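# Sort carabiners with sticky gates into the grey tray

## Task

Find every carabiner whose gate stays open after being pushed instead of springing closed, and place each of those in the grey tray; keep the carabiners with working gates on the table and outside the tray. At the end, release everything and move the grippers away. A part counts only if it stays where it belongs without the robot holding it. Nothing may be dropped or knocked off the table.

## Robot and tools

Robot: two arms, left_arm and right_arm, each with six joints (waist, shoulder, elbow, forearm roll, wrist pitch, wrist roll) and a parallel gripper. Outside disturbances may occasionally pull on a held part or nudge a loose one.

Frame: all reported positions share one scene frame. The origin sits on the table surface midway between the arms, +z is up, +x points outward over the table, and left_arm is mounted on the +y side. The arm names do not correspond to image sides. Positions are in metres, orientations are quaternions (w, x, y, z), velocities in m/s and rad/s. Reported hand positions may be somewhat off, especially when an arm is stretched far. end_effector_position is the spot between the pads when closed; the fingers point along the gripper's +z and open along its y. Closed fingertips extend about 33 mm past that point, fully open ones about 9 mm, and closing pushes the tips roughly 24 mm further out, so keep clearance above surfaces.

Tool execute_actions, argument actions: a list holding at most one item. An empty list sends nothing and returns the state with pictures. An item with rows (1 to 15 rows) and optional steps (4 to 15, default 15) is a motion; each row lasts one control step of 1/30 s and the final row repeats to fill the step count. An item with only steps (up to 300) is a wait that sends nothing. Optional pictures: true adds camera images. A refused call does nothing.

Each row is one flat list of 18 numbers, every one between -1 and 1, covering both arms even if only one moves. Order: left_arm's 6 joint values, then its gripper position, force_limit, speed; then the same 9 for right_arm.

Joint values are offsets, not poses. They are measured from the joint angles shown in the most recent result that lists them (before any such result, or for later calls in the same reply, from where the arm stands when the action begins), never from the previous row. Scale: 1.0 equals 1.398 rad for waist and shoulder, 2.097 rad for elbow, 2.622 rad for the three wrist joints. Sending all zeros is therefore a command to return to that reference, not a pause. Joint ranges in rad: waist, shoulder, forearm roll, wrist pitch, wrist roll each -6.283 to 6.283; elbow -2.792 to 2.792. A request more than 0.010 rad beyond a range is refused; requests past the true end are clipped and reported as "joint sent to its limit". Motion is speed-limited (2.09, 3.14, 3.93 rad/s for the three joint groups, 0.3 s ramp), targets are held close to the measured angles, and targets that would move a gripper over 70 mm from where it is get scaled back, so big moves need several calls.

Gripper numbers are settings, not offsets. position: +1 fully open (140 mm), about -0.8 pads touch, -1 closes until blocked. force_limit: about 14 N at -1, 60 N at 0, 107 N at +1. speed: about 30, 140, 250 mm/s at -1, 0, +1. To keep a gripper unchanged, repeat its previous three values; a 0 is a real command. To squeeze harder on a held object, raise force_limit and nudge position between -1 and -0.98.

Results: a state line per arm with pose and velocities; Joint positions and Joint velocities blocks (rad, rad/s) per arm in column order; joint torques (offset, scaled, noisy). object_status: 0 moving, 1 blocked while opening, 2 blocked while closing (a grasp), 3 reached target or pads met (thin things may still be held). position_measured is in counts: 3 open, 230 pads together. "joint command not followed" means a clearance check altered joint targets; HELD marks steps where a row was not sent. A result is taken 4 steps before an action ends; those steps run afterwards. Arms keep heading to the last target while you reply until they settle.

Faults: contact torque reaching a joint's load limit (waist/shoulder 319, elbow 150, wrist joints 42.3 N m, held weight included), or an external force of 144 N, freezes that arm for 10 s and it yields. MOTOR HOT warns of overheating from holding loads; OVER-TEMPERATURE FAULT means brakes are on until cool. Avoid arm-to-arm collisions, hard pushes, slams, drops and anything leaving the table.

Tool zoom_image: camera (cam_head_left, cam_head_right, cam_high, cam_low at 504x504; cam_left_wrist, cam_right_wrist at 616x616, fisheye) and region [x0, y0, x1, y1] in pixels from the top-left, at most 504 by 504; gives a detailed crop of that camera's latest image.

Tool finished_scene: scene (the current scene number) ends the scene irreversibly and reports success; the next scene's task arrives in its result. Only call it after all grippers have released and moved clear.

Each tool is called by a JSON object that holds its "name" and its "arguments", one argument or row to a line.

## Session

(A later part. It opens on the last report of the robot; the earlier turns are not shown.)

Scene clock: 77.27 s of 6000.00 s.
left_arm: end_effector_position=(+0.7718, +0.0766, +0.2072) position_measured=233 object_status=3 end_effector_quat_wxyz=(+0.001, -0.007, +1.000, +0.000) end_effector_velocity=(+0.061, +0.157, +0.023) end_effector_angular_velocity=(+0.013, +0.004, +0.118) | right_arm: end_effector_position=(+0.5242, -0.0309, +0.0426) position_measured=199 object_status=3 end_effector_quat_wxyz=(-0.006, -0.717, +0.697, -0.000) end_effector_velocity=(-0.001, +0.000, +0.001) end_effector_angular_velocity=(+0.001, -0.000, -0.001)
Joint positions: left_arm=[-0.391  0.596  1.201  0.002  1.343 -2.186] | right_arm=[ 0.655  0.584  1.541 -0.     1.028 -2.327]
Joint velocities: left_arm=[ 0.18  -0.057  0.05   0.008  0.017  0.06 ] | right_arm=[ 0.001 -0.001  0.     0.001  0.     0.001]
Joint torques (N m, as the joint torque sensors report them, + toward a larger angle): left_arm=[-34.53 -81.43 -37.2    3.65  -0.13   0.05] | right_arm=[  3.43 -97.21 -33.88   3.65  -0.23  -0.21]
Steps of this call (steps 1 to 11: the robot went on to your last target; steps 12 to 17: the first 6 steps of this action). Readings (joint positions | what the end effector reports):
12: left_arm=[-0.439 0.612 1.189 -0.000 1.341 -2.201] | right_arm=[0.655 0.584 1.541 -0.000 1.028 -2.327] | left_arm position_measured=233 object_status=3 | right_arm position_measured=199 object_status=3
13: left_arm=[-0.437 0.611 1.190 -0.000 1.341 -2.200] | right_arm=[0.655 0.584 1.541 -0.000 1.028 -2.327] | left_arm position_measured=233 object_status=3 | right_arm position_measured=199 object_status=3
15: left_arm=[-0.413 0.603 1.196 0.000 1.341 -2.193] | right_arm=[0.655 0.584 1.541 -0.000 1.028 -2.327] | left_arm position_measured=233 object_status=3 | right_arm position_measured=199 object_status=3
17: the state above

{"name": "execute_actions", "arguments": {
  "actions": [
    {"rows":[[0,0.027,0.0997,0,-0.094,0,-0.9,0,0.5,0,0,0,0,0,0,-0.55,0,-0.3]],"steps":15}
  ]
}}

{"name": "execute_actions", "arguments": {
  "actions": [
    {"steps":8}
  ],
  "pictures": true
}}

Scene clock: 77.93 s of 6000.00 s.
left_arm: end_effector_position=(+0.7523, +0.0909, +0.0788) position_measured=233 object_status=3 end_effector_quat_wxyz=(+0.000, -0.008, +1.000, +0.001) end_effector_velocity=(-0.066, +0.027, -0.251) end_effector_angular_velocity=(-0.001, +0.001, -0.009) | right_arm: end_effector_position=(+0.5242, -0.0309, +0.0426) position_measured=199 object_status=3 end_effector_quat_wxyz=(-0.006, -0.717, +0.697, -0.000) end_effector_velocity=(+0.000, +0.000, +0.000) end_effector_angular_velocity=(-0.000, -0.001, +0.001)
Joint positions: left_arm=[-0.391  0.63   1.389  0.002  1.123 -2.186] | right_arm=[ 0.655  0.584  1.541 -0.     1.028 -2.327]
Joint velocities: left_arm=[-0.017  0.075  0.369 -0.001 -0.443 -0.008] | right_arm=[ 0.001 -0.    -0.001 -0.001 -0.     0.   ]
Joint torques (N m, as the joint torque sensors report them, + toward a larger angle): left_arm=[   1.3  -121.08  -48.94    6.36    0.23    0.05] | right_arm=[  1.28 -93.74 -33.9    3.56  -0.19  -0.21]
Steps of this call (steps 1 to 4: the last 4 steps of your previous action; steps 5 to 9: the robot went on to your last target; steps 10 to 20: the first 11 steps of this action). Readings (joint positions | what the end effector reports):
10: left_arm=[-0.383 0.594 1.204 0.002 1.344 -2.183] | right_arm=[0.655 0.584 1.541 -0.000 1.028 -2.327] | left_arm position_measured=233 object_status=3 | right_arm position_measured=199 object_status=3
11: left_arm=[-0.383 0.594 1.209 0.002 1.338 -2.183] | right_arm=[0.655 0.584 1.541 -0.000 1.028 -2.327] | left_arm position_measured=233 object_status=3 | right_arm position_measured=199 object_status=3
13: left_arm=[-0.385 0.602 1.250 0.002 1.289 -2.183] | right_arm=[0.655 0.584 1.541 -0.000 1.028 -2.327] | left_arm position_measured=233 object_status=3 | right_arm position_measured=199 object_status=3
17: left_arm=[-0.388 0.619 1.334 0.002 1.188 -2.185] | right_arm=[0.655 0.584 1.541 -0.000 1.028 -2.327] | left_arm position_measured=233 object_status=3 | right_arm position_measured=199 object_status=3
20: the state above

Scene clock: 78.20 s of 6000.00 s.
left_arm: end_effector_position=(+0.7486, +0.0925, +0.0648) position_measured=233 object_status=3 end_effector_quat_wxyz=(+0.001, -0.007, +1.000, +0.000) end_effector_velocity=(-0.002, +0.000, -0.006) end_effector_angular_velocity=(+0.002, +0.002, -0.002) | right_arm: end_effector_position=(+0.5242, -0.0309, +0.0426) position_measured=199 object_status=3 end_effector_quat_wxyz=(-0.006, -0.717, +0.697, -0.000) end_effector_velocity=(-0.000, -0.000, -0.001) end_effector_angular_velocity=(-0.001, +0.001, +0.001)
Joint positions: left_arm=[-0.391  0.634  1.41   0.002  1.097 -2.186] | right_arm=[ 0.655  0.584  1.541 -0.     1.028 -2.327]
Joint velocities: left_arm=[-0.001  0.003  0.006  0.    -0.007  0.001] | right_arm=[ 0.     0.001  0.    -0.    -0.    -0.   ]
Joint torques (N m, as the joint torque sensors report them, + toward a larger angle): left_arm=[ -0.38 -99.94 -36.25   4.79   0.11   0.03] | right_arm=[  2.59 -92.1  -34.24   3.85   0.05  -0.32]
Kept back: nothing.
Steps of this call (steps 1 to 4: the last 4 steps of your previous action; steps 5 to 8: the robot went on to your last target). Readings (joint positions | what the end effector reports):
1: left_arm=[-0.391 0.632 1.399 0.002 1.111 -2.186] | right_arm=[0.655 0.584 1.541 -0.000 1.028 -2.327] | left_arm position_measured=233 object_status=3 | right_arm position_measured=199 object_status=3
2: left_arm=[-0.391 0.633 1.404 0.002 1.105 -2.186] | right_arm=[0.655 0.584 1.541 -0.000 1.028 -2.327] | left_arm position_measured=233 object_status=3 | right_arm position_measured=199 object_status=3
4: left_arm=[-0.391 0.633 1.408 0.002 1.100 -2.186] | right_arm=[0.655 0.584 1.541 -0.000 1.028 -2.327] | left_arm position_measured=233 object_status=3 | right_arm position_measured=199 object_status=3
8: the state above

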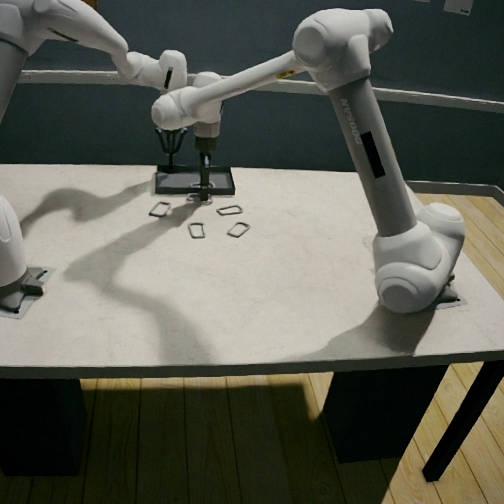

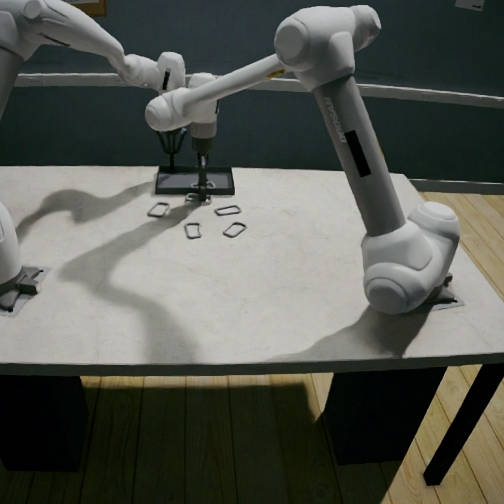

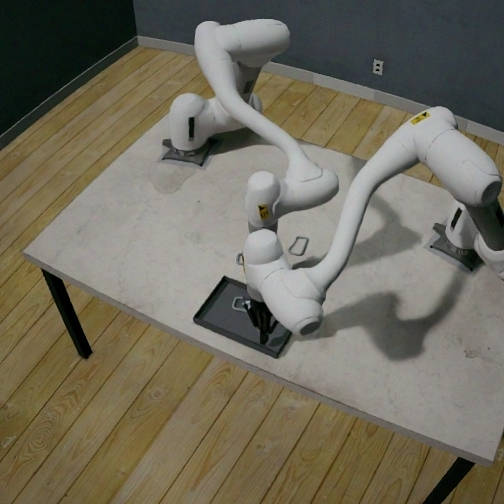

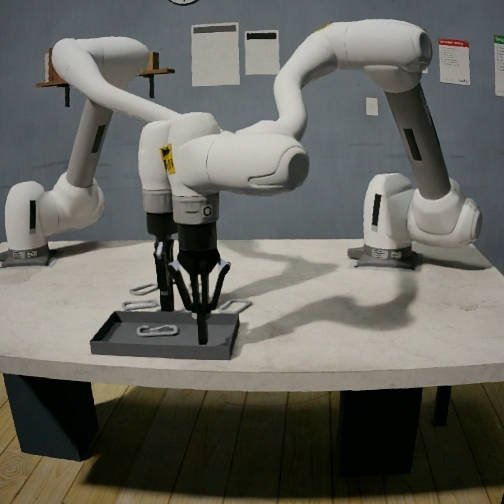

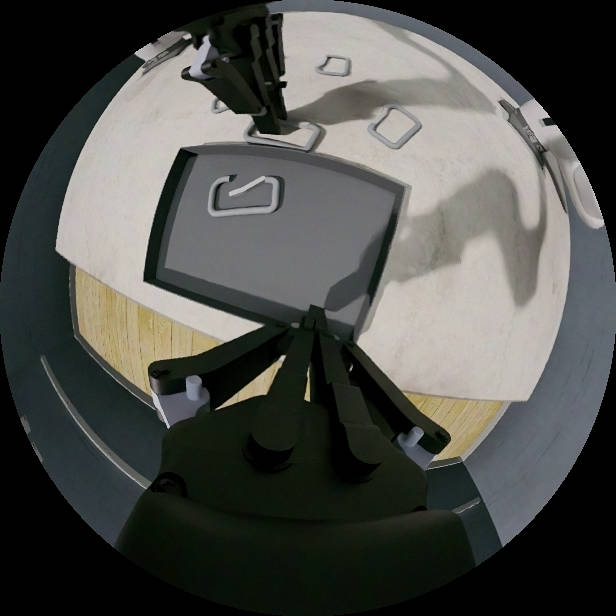

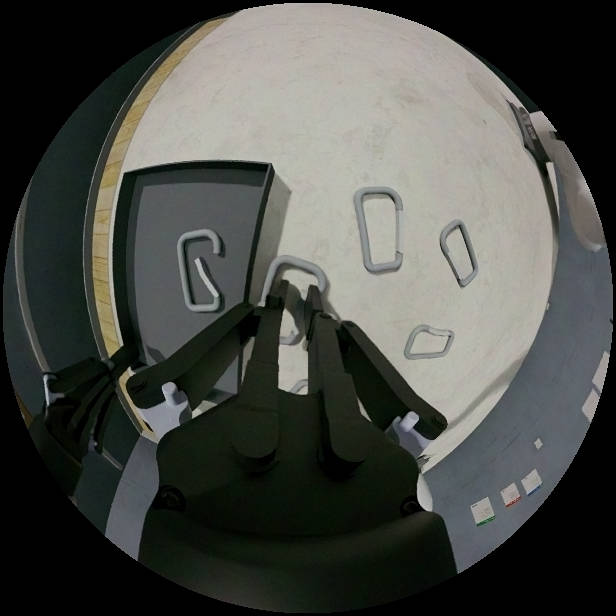

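{"name": "execute_actions", "arguments": {
  "actions": [
    {"rows":[[0,-0.0129,0.0293,0,-0.0166,0,-0.9,0,0.5,0,0,0,0,0,0,-0.55,0,-0.3]],"steps":15}
  ],
  "pictures": true
}}

{"name": "zoom_image", "arguments": {
  "camera": "cam_low",
  "region": [80,240,260,370]
}}

Scene clock: 78.77 s of 6000.00 s.
left_arm: end_effector_position=(+0.7318, +0.1039, +0.0501) position_measured=233 object_status=3 end_effector_quat_wxyz=(+0.001, -0.007, +1.000, +0.000) end_effector_velocity=(-0.002, +0.003, -0.003) end_effector_angular_velocity=(+0.001, +0.000, +0.003) | right_arm: end_effector_position=(+0.5242, -0.0309, +0.0426) position_measured=199 object_status=3 end_effector_quat_wxyz=(-0.006, -0.717, +0.697, -0.000) end_effector_velocity=(-0.000, +0.000, -0.000) end_effector_angular_velocity=(+0.000, -0.000, -0.001)
Joint positions: left_arm=[-0.392  0.616  1.471  0.002  1.054 -2.186] | right_arm=[ 0.655  0.584  1.541 -0.     1.028 -2.327]
Joint velocities: left_arm=[ 0.002 -0.003  0.01   0.001 -0.007 -0.002] | right_arm=[ 0.     0.    -0.    -0.    -0.     0.002]
Joint torques (N m, as the joint torque sensors report them, + toward a larger angle): left_arm=[  0.24 -94.24 -34.4    4.74   0.03   0.09] | right_arm=[  3.56 -95.02 -34.76   3.82  -0.18  -0.47]
Steps of this call (steps 1 to 6: the robot went on to your last target; steps 7 to 17: the first 11 steps of this action). Readings (joint positions | what the end effector reports):
7: left_arm=[-0.391 0.634 1.411 0.002 1.097 -2.186] | right_arm=[0.655 0.584 1.541 -0.000 1.028 -2.327] | left_arm position_measured=233 object_status=3 | right_arm position_measured=199 object_status=3
8: left_arm=[-0.392 0.633 1.416 0.002 1.093 -2.186] | right_arm=[0.655 0.584 1.541 -0.000 1.028 -2.327] | left_arm position_measured=233 object_status=3 | right_arm position_measured=199 object_status=3
10: left_arm=[-0.392 0.624 1.446 0.002 1.072 -2.186] | right_arm=[0.655 0.584 1.541 -0.000 1.028 -2.327] | left_arm position_measured=233 object_status=3 | right_arm position_measured=199 object_status=3
14: left_arm=[-0.392 0.617 1.469 0.002 1.056 -2.186] | right_arm=[0.655 0.584 1.541 -0.000 1.028 -2.327] | left_arm position_measured=233 object_status=3 | right_arm position_measured=199 object_status=3
17: the state above

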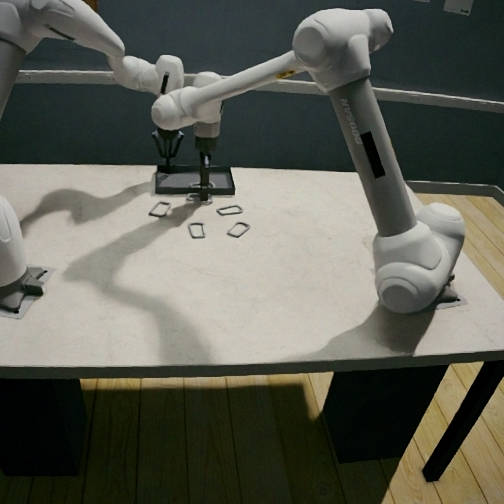

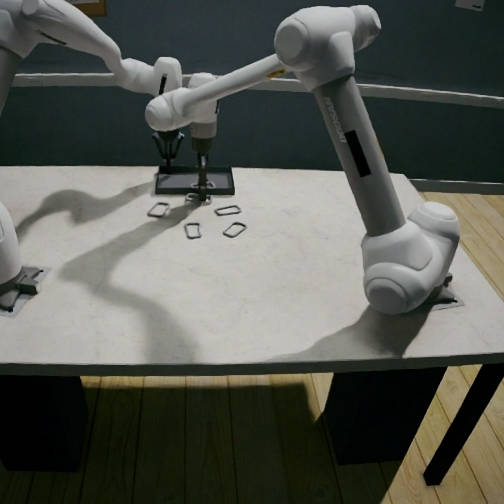

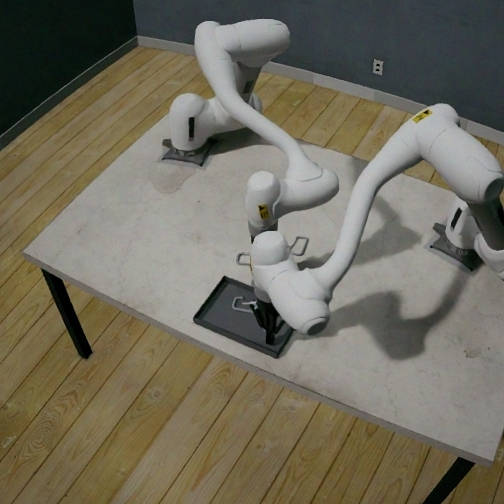

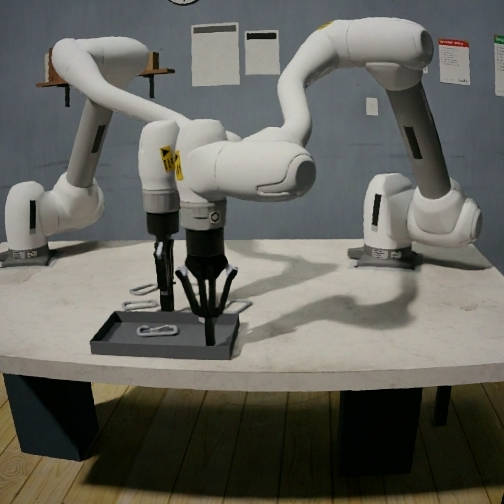

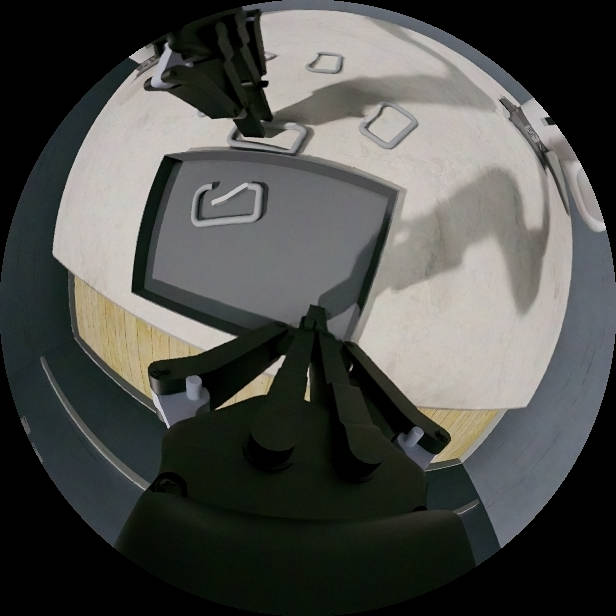

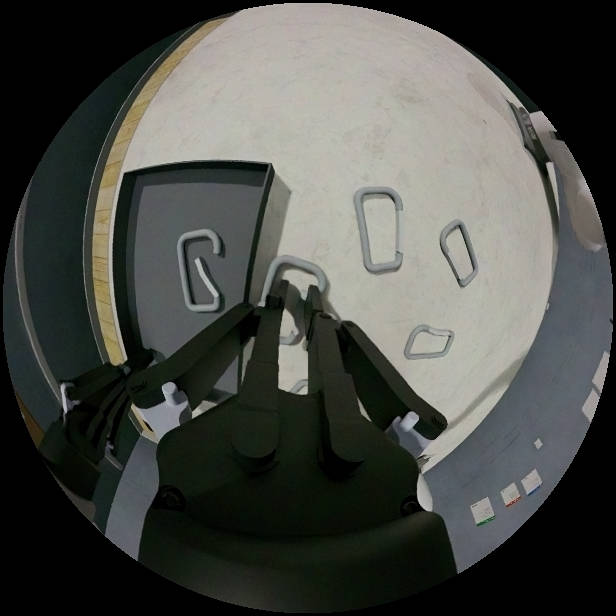

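Region (80, 240, 260, 370) of cam_low's 504x504 image, scaled by 2.800, with more detail than that image has.

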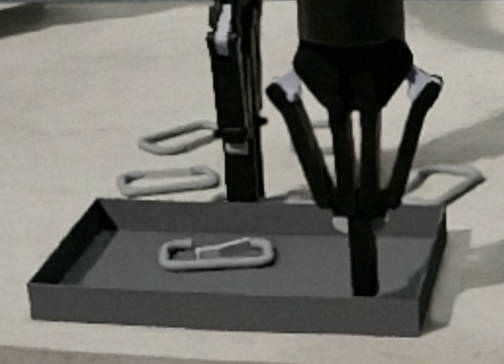

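{"name": "execute_actions", "arguments": {
  "actions": [
    {"rows":[[0,0.0068,0,0,-0.0036,0,-0.9,0,0.5,0,0,0,0,0,0,-0.55,0,-0.3]],"steps":15}
  ]
}}

Scene clock: 79.27 s of 6000.00 s.
left_arm: end_effector_position=(+0.7335, +0.1027, +0.0422) position_measured=233 object_status=3 end_effector_quat_wxyz=(+0.001, -0.007, +1.000, +0.000) end_effector_velocity=(-0.000, -0.000, -0.003) end_effector_angular_velocity=(+0.003, +0.001, -0.004) | right_arm: end_effector_position=(+0.5242, -0.0309, +0.0426) position_measured=199 object_status=3 end_effector_quat_wxyz=(-0.006, -0.717, +0.697, -0.000) end_effector_velocity=(-0.000, +0.000, -0.001) end_effector_angular_velocity=(-0.000, +0.001, +0.001)
Joint positions: left_arm=[-0.392  0.625  1.471  0.002  1.045 -2.186] | right_arm=[ 0.655  0.584  1.541 -0.     1.028 -2.327]
Joint velocities: left_arm=[-0.001  0.004 -0.     0.002 -0.001  0.002] | right_arm=[ 0.     0.001  0.     0.001  0.    -0.001]
Joint torques (N m, as the joint torque sensors report them, + toward a larger angle): left_arm=[ -0.03 -95.29 -34.18   4.6    0.09   0.  ] | right_arm=[  2.56 -93.57 -34.86   3.84  -0.1   -0.26]
Steps of this call (steps 1 to 4: the last 4 steps of your previous action; steps 5 to 15: the first 11 steps of this action). Readings (joint positions | what the end effector reports):
5: left_arm=[-0.392 0.616 1.471 0.002 1.054 -2.186] | right_arm=[0.655 0.584 1.541 -0.000 1.028 -2.327] | left_arm position_measured=233 object_status=3 | right_arm position_measured=199 object_status=3
6: left_arm=[-0.392 0.617 1.471 0.002 1.052 -2.186] | right_arm=[0.655 0.584 1.541 -0.000 1.028 -2.327] | left_arm position_measured=233 object_status=3 | right_arm position_measured=199 object_status=3
8: left_arm=[-0.392 0.623 1.471 0.002 1.047 -2.186] | right_arm=[0.655 0.584 1.541 -0.000 1.028 -2.327] | left_arm position_measured=233 object_status=3 | right_arm position_measured=199 object_status=3
12: left_arm=[-0.392 0.625 1.471 0.002 1.045 -2.186] | right_arm=[0.655 0.584 1.541 -0.000 1.028 -2.327] | left_arm position_measured=233 object_status=3 | right_arm position_measured=199 object_status=3
15: the state above

{"name": "execute_actions", "arguments": {
  "actions": [
    {"rows":[[0,0.0035,0,0,-0.0018,0,-0.9,0,0.5,0,0,0,0,0,0,-0.55,0,-0.3]],"steps":15}
  ]
}}

Scene clock: 79.77 s of 6000.00 s.
left_arm: end_effector_position=(+0.7344, +0.1021, +0.0381) position_measured=233 object_status=3 end_effector_quat_wxyz=(+0.001, -0.007, +1.000, +0.000) end_effector_velocity=(+0.000, +0.000, +0.001) end_effector_angular_velocity=(-0.001, -0.001, +0.001) | right_arm: end_effector_position=(+0.5242, -0.0309, +0.0426) position_measured=199 object_status=3 end_effector_quat_wxyz=(-0.006, -0.717, +0.697, -0.000) end_effector_velocity=(-0.000, +0.000, +0.000) end_effector_angular_velocity=(+0.000, -0.000, -0.000)
Joint positions: left_arm=[-0.392  0.63   1.471  0.002  1.04  -2.186] | right_arm=[ 0.655  0.584  1.541 -0.     1.028 -2.327]
Joint velocities: left_arm=[ 0.001 -0.001  0.    -0.    -0.001 -0.   ] | right_arm=[ 0.    -0.001  0.     0.    -0.     0.   ]
Joint torques (N m, as the joint torque sensors report them, + toward a larger angle): left_arm=[  0.11 -96.69 -34.21   4.67   0.18  -0.06] | right_arm=[  1.43 -93.43 -33.16   3.61   0.    -0.48]
Steps of this call (steps 1 to 4: the last 4 steps of your previous action; steps 5 to 15: the first 11 steps of this action). Readings (joint positions | what the end effector reports):
5: left_arm=[-0.392 0.626 1.471 0.002 1.045 -2.186] | right_arm=[0.655 0.584 1.541 -0.000 1.028 -2.327] | left_arm position_measured=233 object_status=3 | right_arm position_measured=199 object_status=3
6: left_arm=[-0.392 0.627 1.471 0.002 1.044 -2.186] | right_arm=[0.655 0.584 1.541 -0.000 1.028 -2.327] | left_arm position_measured=233 object_status=3 | right_arm position_measured=199 object_status=3
8: left_arm=[-0.392 0.629 1.471 0.002 1.041 -2.186] | right_arm=[0.655 0.584 1.541 -0.000 1.028 -2.327] | left_arm position_measured=233 object_status=3 | right_arm position_measured=199 object_status=3
12: left_arm=[-0.392 0.630 1.471 0.002 1.040 -2.186] | right_arm=[0.655 0.584 1.541 -0.000 1.028 -2.327] | left_arm position_measured=233 object_status=3 | right_arm position_measured=199 object_status=3
15: the state above

No contact yet.

{"name": "execute_actions", "arguments": {
  "actions": [
    {"rows":[[0,0.0026,0,0,-0.0013,0,-0.9,0,0.5,0,0,0,0,0,0,-0.55,0,-0.3]],"steps":15}
  ]
}}

Scene clock: 80.27 s of 6000.00 s.
left_arm: end_effector_position=(+0.7351, +0.1016, +0.0357) position_measured=233 object_status=3 end_effector_quat_wxyz=(+0.001, -0.007, +1.000, +0.000) end_effector_velocity=(-0.001, +0.000, -0.002) end_effector_angular_velocity=(+0.001, +0.002, +0.001) | right_arm: end_effector_position=(+0.5242, -0.0309, +0.0426) position_measured=199 object_status=3 end_effector_quat_wxyz=(-0.006, -0.717, +0.697, -0.000) end_effector_velocity=(+0.000, +0.000, +0.001) end_effector_angular_velocity=(+0.000, -0.001, +0.001)
Joint positions: left_arm=[-0.392  0.633  1.47   0.002  1.037 -2.186] | right_arm=[ 0.655  0.584  1.541 -0.     1.028 -2.327]
Joint velocities: left_arm=[-0.     0.002  0.002  0.    -0.001 -0.001] | right_arm=[-0.    -0.001 -0.    -0.001 -0.    -0.   ]
Joint torques (N m, as the joint torque sensors report them, + toward a larger angle): left_arm=[-1.88 20.74 16.61  4.32 -7.47 -0.1 ] | right_arm=[  3.29 -93.54 -33.36   3.83  -0.37  -0.41]
Steps of this call (steps 1 to 4: the last 4 steps of your previous action; steps 5 to 15: the first 11 steps of this action). Readings (joint positions | what the end effector reports):
5: left_arm=[-0.392 0.630 1.471 0.002 1.040 -2.186] | right_arm=[0.655 0.584 1.541 -0.000 1.028 -2.327] | left_arm position_measured=233 object_status=3 | right_arm position_measured=199 object_status=3
6: left_arm=[-0.392 0.631 1.471 0.002 1.039 -2.186] | right_arm=[0.655 0.584 1.541 -0.000 1.028 -2.327] | left_arm position_measured=233 object_status=3 | right_arm position_measured=199 object_status=3
8: left_arm=[-0.392 0.632 1.470 0.002 1.038 -2.186] | right_arm=[0.655 0.584 1.541 -0.000 1.028 -2.327] | left_arm position_measured=233 object_status=3 | right_arm position_measured=199 object_status=3
12: left_arm=[-0.392 0.633 1.470 0.002 1.037 -2.186] | right_arm=[0.655 0.584 1.541 -0.000 1.028 -2.327] | left_arm position_measured=233 object_status=3 | right_arm position_measured=199 object_status=3
15: the state above

{"name": "execute_actions", "arguments": {
  "actions": [
    {"rows":[[0,-0.001,0,0,0.0005,0,-0.9,0,0.5,0,0,0,0,0,0,-0.55,0,-0.3]],"steps":10}
  ]
}}

Scene clock: 90.33 s of 6000.00 s.
left_arm: end_effector_position=(+0.7359, +0.1011, +0.0373) position_measured=233 object_status=3 end_effector_quat_wxyz=(+0.002, -0.007, +1.000, -0.000) end_effector_velocity=(-0.001, -0.002, +0.000) end_effector_angular_velocity=(+0.000, -0.000, -0.004) | right_arm: end_effector_position=(+0.5242, -0.0309, +0.0426) position_measured=199 object_status=3 end_effector_quat_wxyz=(-0.006, -0.717, +0.697, -0.000) end_effector_velocity=(-0.000, -0.000, -0.001) end_effector_angular_velocity=(-0.001, +0.001, -0.000)
Joint positions: left_arm=[-0.392  0.632  1.469  0.002  1.037 -2.186] | right_arm=[ 0.655  0.584  1.541 -0.     1.028 -2.327]
Joint velocities: left_arm=[-0.003 -0.     0.     0.    -0.     0.   ] | right_arm=[-0.     0.001  0.001  0.001 -0.    -0.001]
Joint torques (N m, as the joint torque sensors report them, + toward a larger angle): left_arm=[ -1.15 -76.61 -24.99   4.29  -1.08  -0.02] | right_arm=[  2.75 -96.07 -34.51   3.84  -0.03  -0.32]
FORCE FAULT: contact force on the left arm reached its limit, and that arm stopped for 10 seconds. The contact can be on any part of that arm, not only on its tool. That arm's remaining commands of this call were not run. That arm holds still and accepts commands again. Move the arm away from the contact; if what it grips holds it there, let go first. Pushing or pulling that hard again can fault the arm again.
Kept back: nothing.
The stop of the left arm began at step 2 of this call (marked STOPPED below). From that step on that arm followed nothing that you had sent. 13 of its steps, steps kept back included, did not run and will not run. The other arm was sent all steps of this action in this call, none kept back. Nothing is kept back now, and the robot has no last target.
Steps of this call (steps 1 to 4: the last 4 steps of your previous action; step 5: the robot went on to your last target; steps 6 to 11: the first 6 steps of this action; steps 12 to 15: the last 4 steps of this action, not kept back; steps 16 to 302: the stop continued). Readings (joint positions | what the end effector reports):
1: left_arm=[-0.392 0.633 1.470 0.002 1.037 -2.186] | right_arm=[0.655 0.584 1.541 -0.000 1.028 -2.327] | left_arm position_measured=233 object_status=3 | right_arm position_measured=199 object_status=3
2: left_arm=[-0.392 0.632 1.469 0.002 1.037 -2.186] | right_arm=[0.655 0.584 1.541 -0.000 1.028 -2.327] | left_arm position_measured=233 object_status=3 | right_arm position_measured=199 object_status=3 STOPPED (the left arm)
4: left_arm=[-0.392 0.632 1.469 0.002 1.037 -2.186] | right_arm=[0.655 0.584 1.541 -0.000 1.028 -2.327] | left_arm position_measured=233 object_status=3 | right_arm position_measured=199 object_status=3
8: left_arm=[-0.392 0.632 1.469 0.002 1.037 -2.186] | right_arm=[0.655 0.584 1.541 -0.000 1.028 -2.327] | left_arm position_measured=233 object_status=3 | right_arm position_measured=199 object_status=3
302: the state above

{"name": "execute_actions", "arguments": {
  "actions": [
    {"rows":[[0,0,0,0,0,0,-0.9,0,0.5,-0.0085,0.007,-0.008,0,0.0027,-0.0045,-0.6,0,-0.3]],"steps":15}
  ],
  "pictures": true
}}

{"name": "zoom_image", "arguments": {
  "camera": "cam_right_wrist",
  "region": [200,180,420,400]
}}

Scene clock: 90.83 s of 6000.00 s.
left_arm: end_effector_position=(+0.7359, +0.1010, +0.0373) position_measured=233 object_status=3 end_effector_quat_wxyz=(+0.002, -0.007, +1.000, -0.000) end_effector_velocity=(-0.001, -0.000, -0.001) end_effector_angular_velocity=(+0.000, +0.001, +0.001) | right_arm: end_effector_position=(+0.5362, -0.0318, +0.0425) position_measured=205 object_status=0 end_effector_quat_wxyz=(-0.006, -0.717, +0.697, -0.000) end_effector_velocity=(+0.001, +0.001, -0.000) end_effector_angular_velocity=(+0.001, +0.001, -0.000)
Joint positions: left_arm=[-0.392  0.632  1.469  0.002  1.037 -2.186] | right_arm=[ 0.643  0.594  1.525 -0.     1.035 -2.339]
Joint velocities: left_arm=[-0.     0.001  0.    -0.001  0.    -0.001] | right_arm=[-0.001  0.002 -0.003  0.001  0.001 -0.002]
Joint torques (N m, as the joint torque sensors report them, + toward a larger angle): left_arm=[ -0.37 -79.35 -25.96   4.41  -0.68   0.04] | right_arm=[  4.75 -94.   -35.04   3.75  -0.28  -0.3 ]
Steps of this call (steps 1 to 4: nothing new was sent; steps 5 to 15: the first 11 steps of this action). Readings (joint positions | what the end effector reports):
5: left_arm=[-0.392 0.632 1.469 0.002 1.037 -2.186] | right_arm=[0.655 0.585 1.541 -0.000 1.028 -2.327] | left_arm position_measured=233 object_status=3 | right_arm position_measured=199 object_status=0
6: left_arm=[-0.392 0.632 1.469 0.002 1.037 -2.186] | right_arm=[0.653 0.586 1.538 -0.000 1.029 -2.330] | left_arm position_measured=233 object_status=3 | right_arm position_measured=201 object_status=0
8: left_arm=[-0.392 0.632 1.469 0.002 1.037 -2.186] | right_arm=[0.647 0.591 1.530 -0.000 1.033 -2.335] | left_arm position_measured=233 object_status=3 | right_arm position_measured=205 object_status=0
12: left_arm=[-0.392 0.632 1.469 0.002 1.037 -2.186] | right_arm=[0.644 0.594 1.525 -0.000 1.034 -2.338] | left_arm position_measured=233 object_status=3 | right_arm position_measured=205 object_status=0
15: the state above

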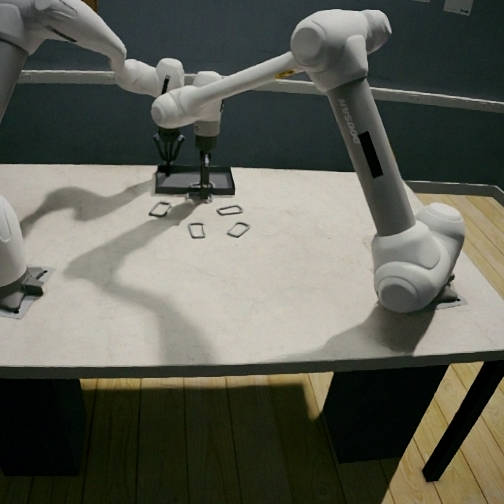

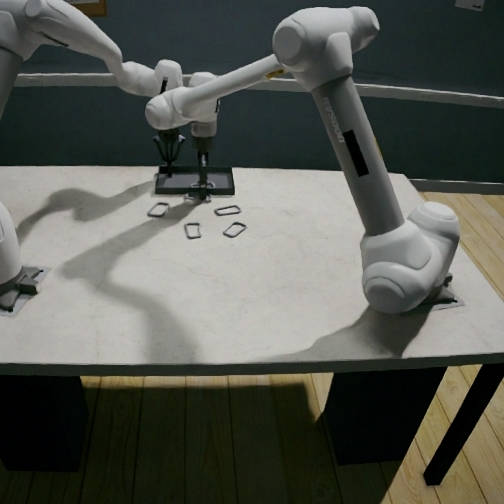

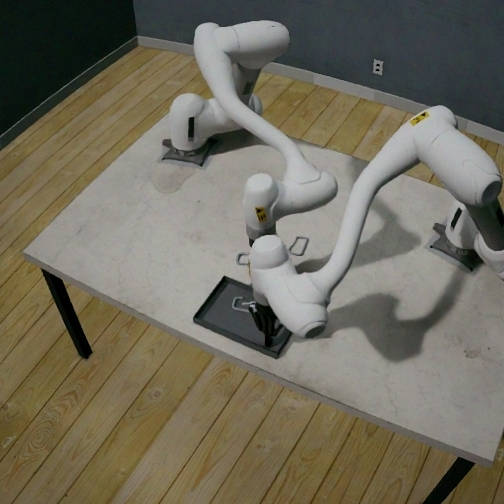

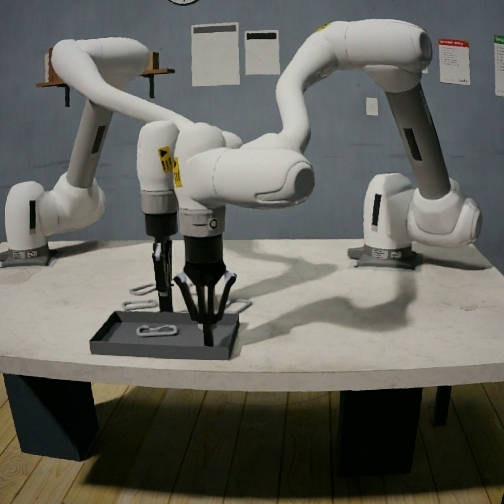

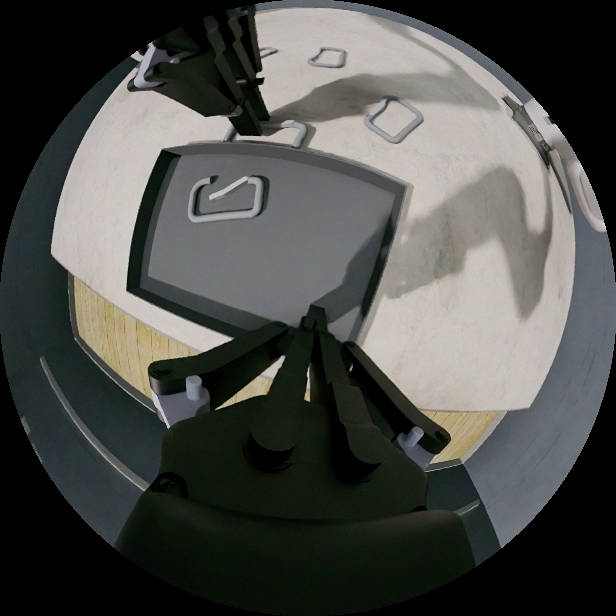

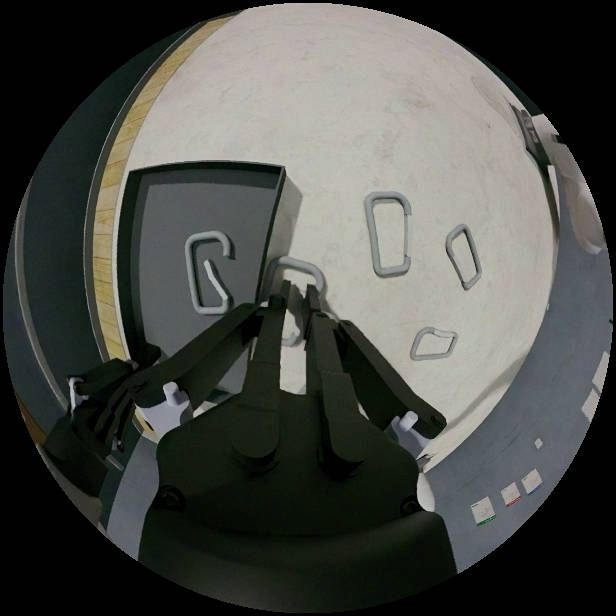

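Region (200, 180, 420, 400) of cam_right_wrist's 616x616 image, scaled by 2.291, with more detail than that image has.

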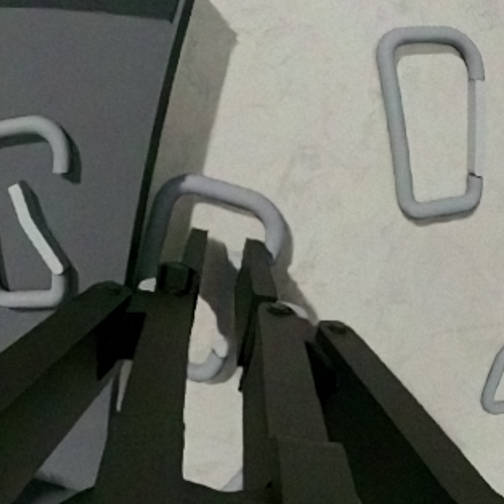

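{"name": "execute_actions", "arguments": {
  "actions": []
}}

Scene clock: 91.47 s of 6000.00 s.
left_arm: end_effector_position=(+0.7359, +0.1011, +0.0373) position_measured=233 object_status=3 end_effector_quat_wxyz=(+0.002, -0.007, +1.000, -0.000) end_effector_velocity=(-0.000, +0.000, -0.002) end_effector_angular_velocity=(+0.001, +0.002, +0.001) | right_arm: end_effector_position=(+0.5364, -0.0318, +0.0425) position_measured=205 object_status=3 end_effector_quat_wxyz=(-0.006, -0.717, +0.697, -0.000) end_effector_velocity=(-0.000, -0.000, +0.001) end_effector_angular_velocity=(+0.001, -0.000, -0.001)
Joint positions: left_arm=[-0.392  0.632  1.469  0.002  1.037 -2.186] | right_arm=[ 0.643  0.594  1.524 -0.     1.035 -2.339]
Joint velocities: left_arm=[-0.     0.002 -0.    -0.     0.    -0.001] | right_arm=[-0.    -0.001  0.001  0.    -0.     0.001]
Joint torques (N m, as the joint torque sensors report them, + toward a larger angle): left_arm=[ -1.39 -77.71 -24.91   4.37  -0.39  -0.01] | right_arm=[  1.21 -95.85 -35.45   3.46  -0.93  -0.19]
Kept back: nothing.
Steps of this call (steps 1 to 4: the last 4 steps of your previous action; steps 5 to 15: the robot went on to your last target; steps 16 to 19: nothing new was sent). Readings (joint positions | what the end effector reports):
1: left_arm=[-0.392 0.632 1.469 0.002 1.037 -2.186] | right_arm=[0.643 0.594 1.525 -0.000 1.035 -2.339] | left_arm position_measured=233 object_status=3 | right_arm position_measured=205 object_status=0
2: left_arm=[-0.392 0.632 1.469 0.002 1.037 -2.186] | right_arm=[0.643 0.594 1.525 -0.000 1.035 -2.339] | left_arm position_measured=233 object_status=3 | right_arm position_measured=205 object_status=0
4: left_arm=[-0.392 0.632 1.469 0.002 1.037 -2.186] | right_arm=[0.643 0.594 1.524 -0.000 1.035 -2.339] | left_arm position_measured=233 object_status=3 | right_arm position_measured=205 object_status=3
8: left_arm=[-0.392 0.632 1.469 0.002 1.037 -2.186] | right_arm=[0.643 0.594 1.524 -0.000 1.035 -2.339] | left_arm position_measured=233 object_status=3 | right_arm position_measured=205 object_status=3
19: the state above
All arms were judged still, so your last target was given up. Only a new action makes them travel on or press farther. Fingers that are still opening or closing keep moving.

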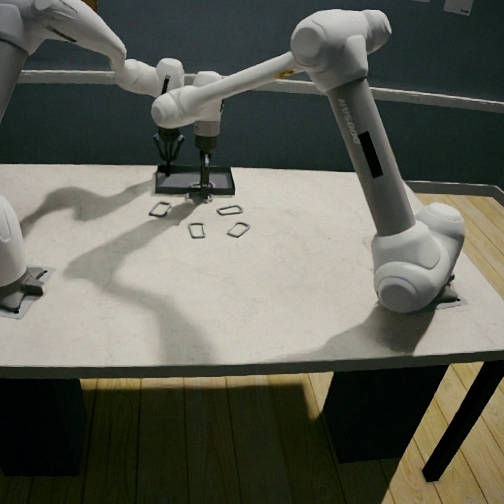

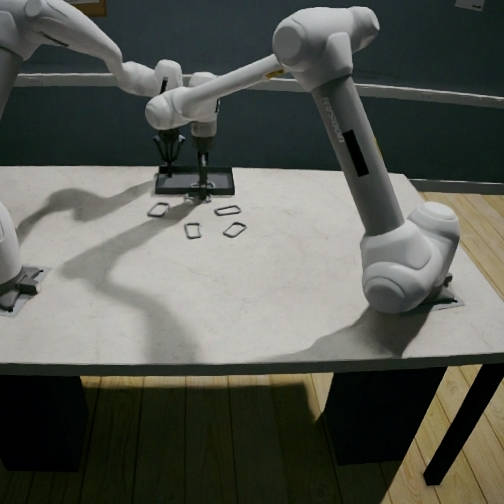

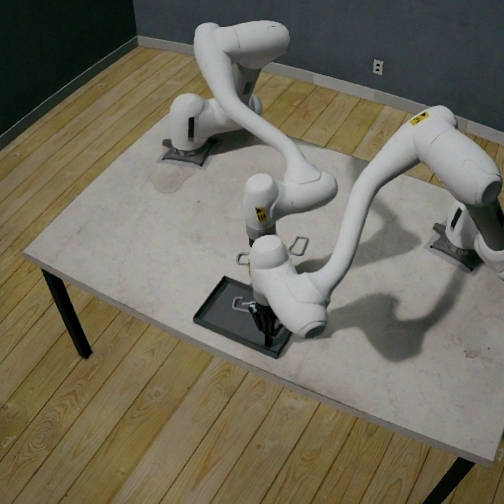

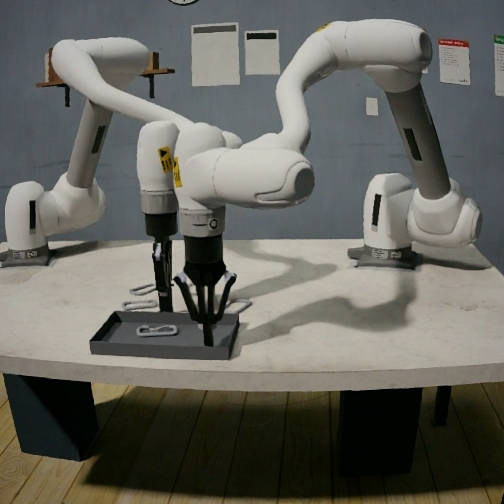

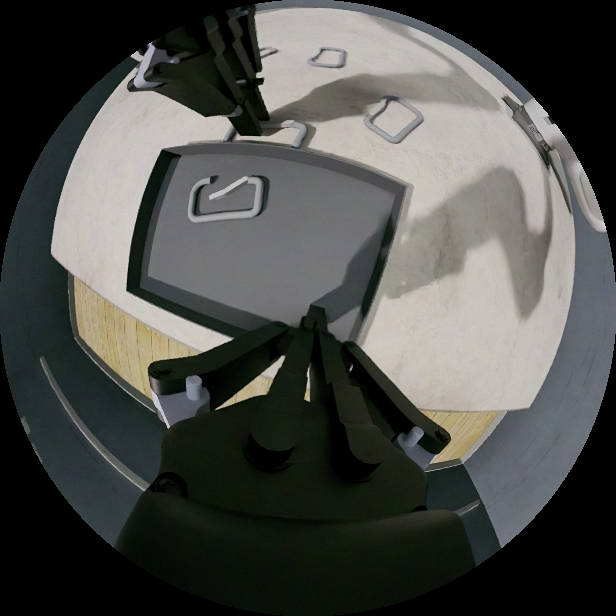

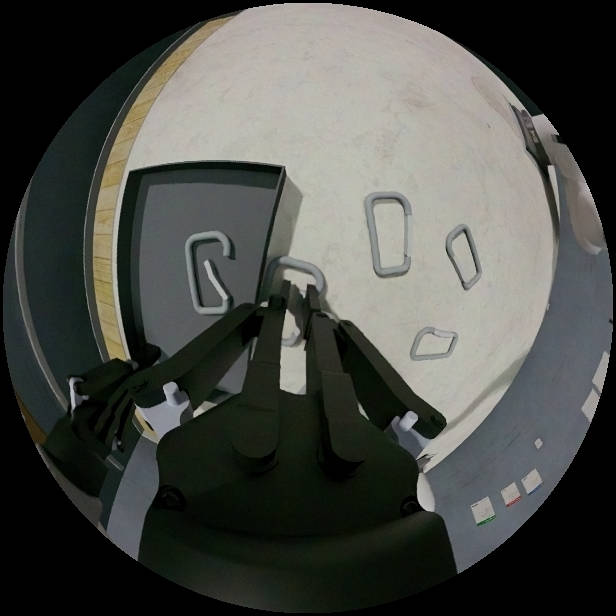

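{"name": "zoom_image", "arguments": {
  "camera": "cam_right_wrist",
  "region": [200, 200, 420, 420]
}}

Region (200, 200, 420, 420) of cam_right_wrist's 616x616 image, scaled by 2.291, with more detail than that image has.

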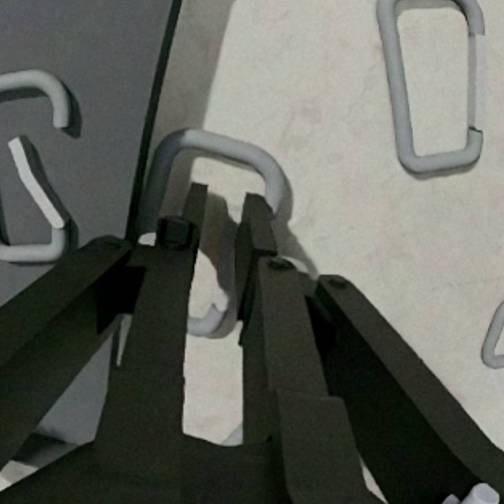

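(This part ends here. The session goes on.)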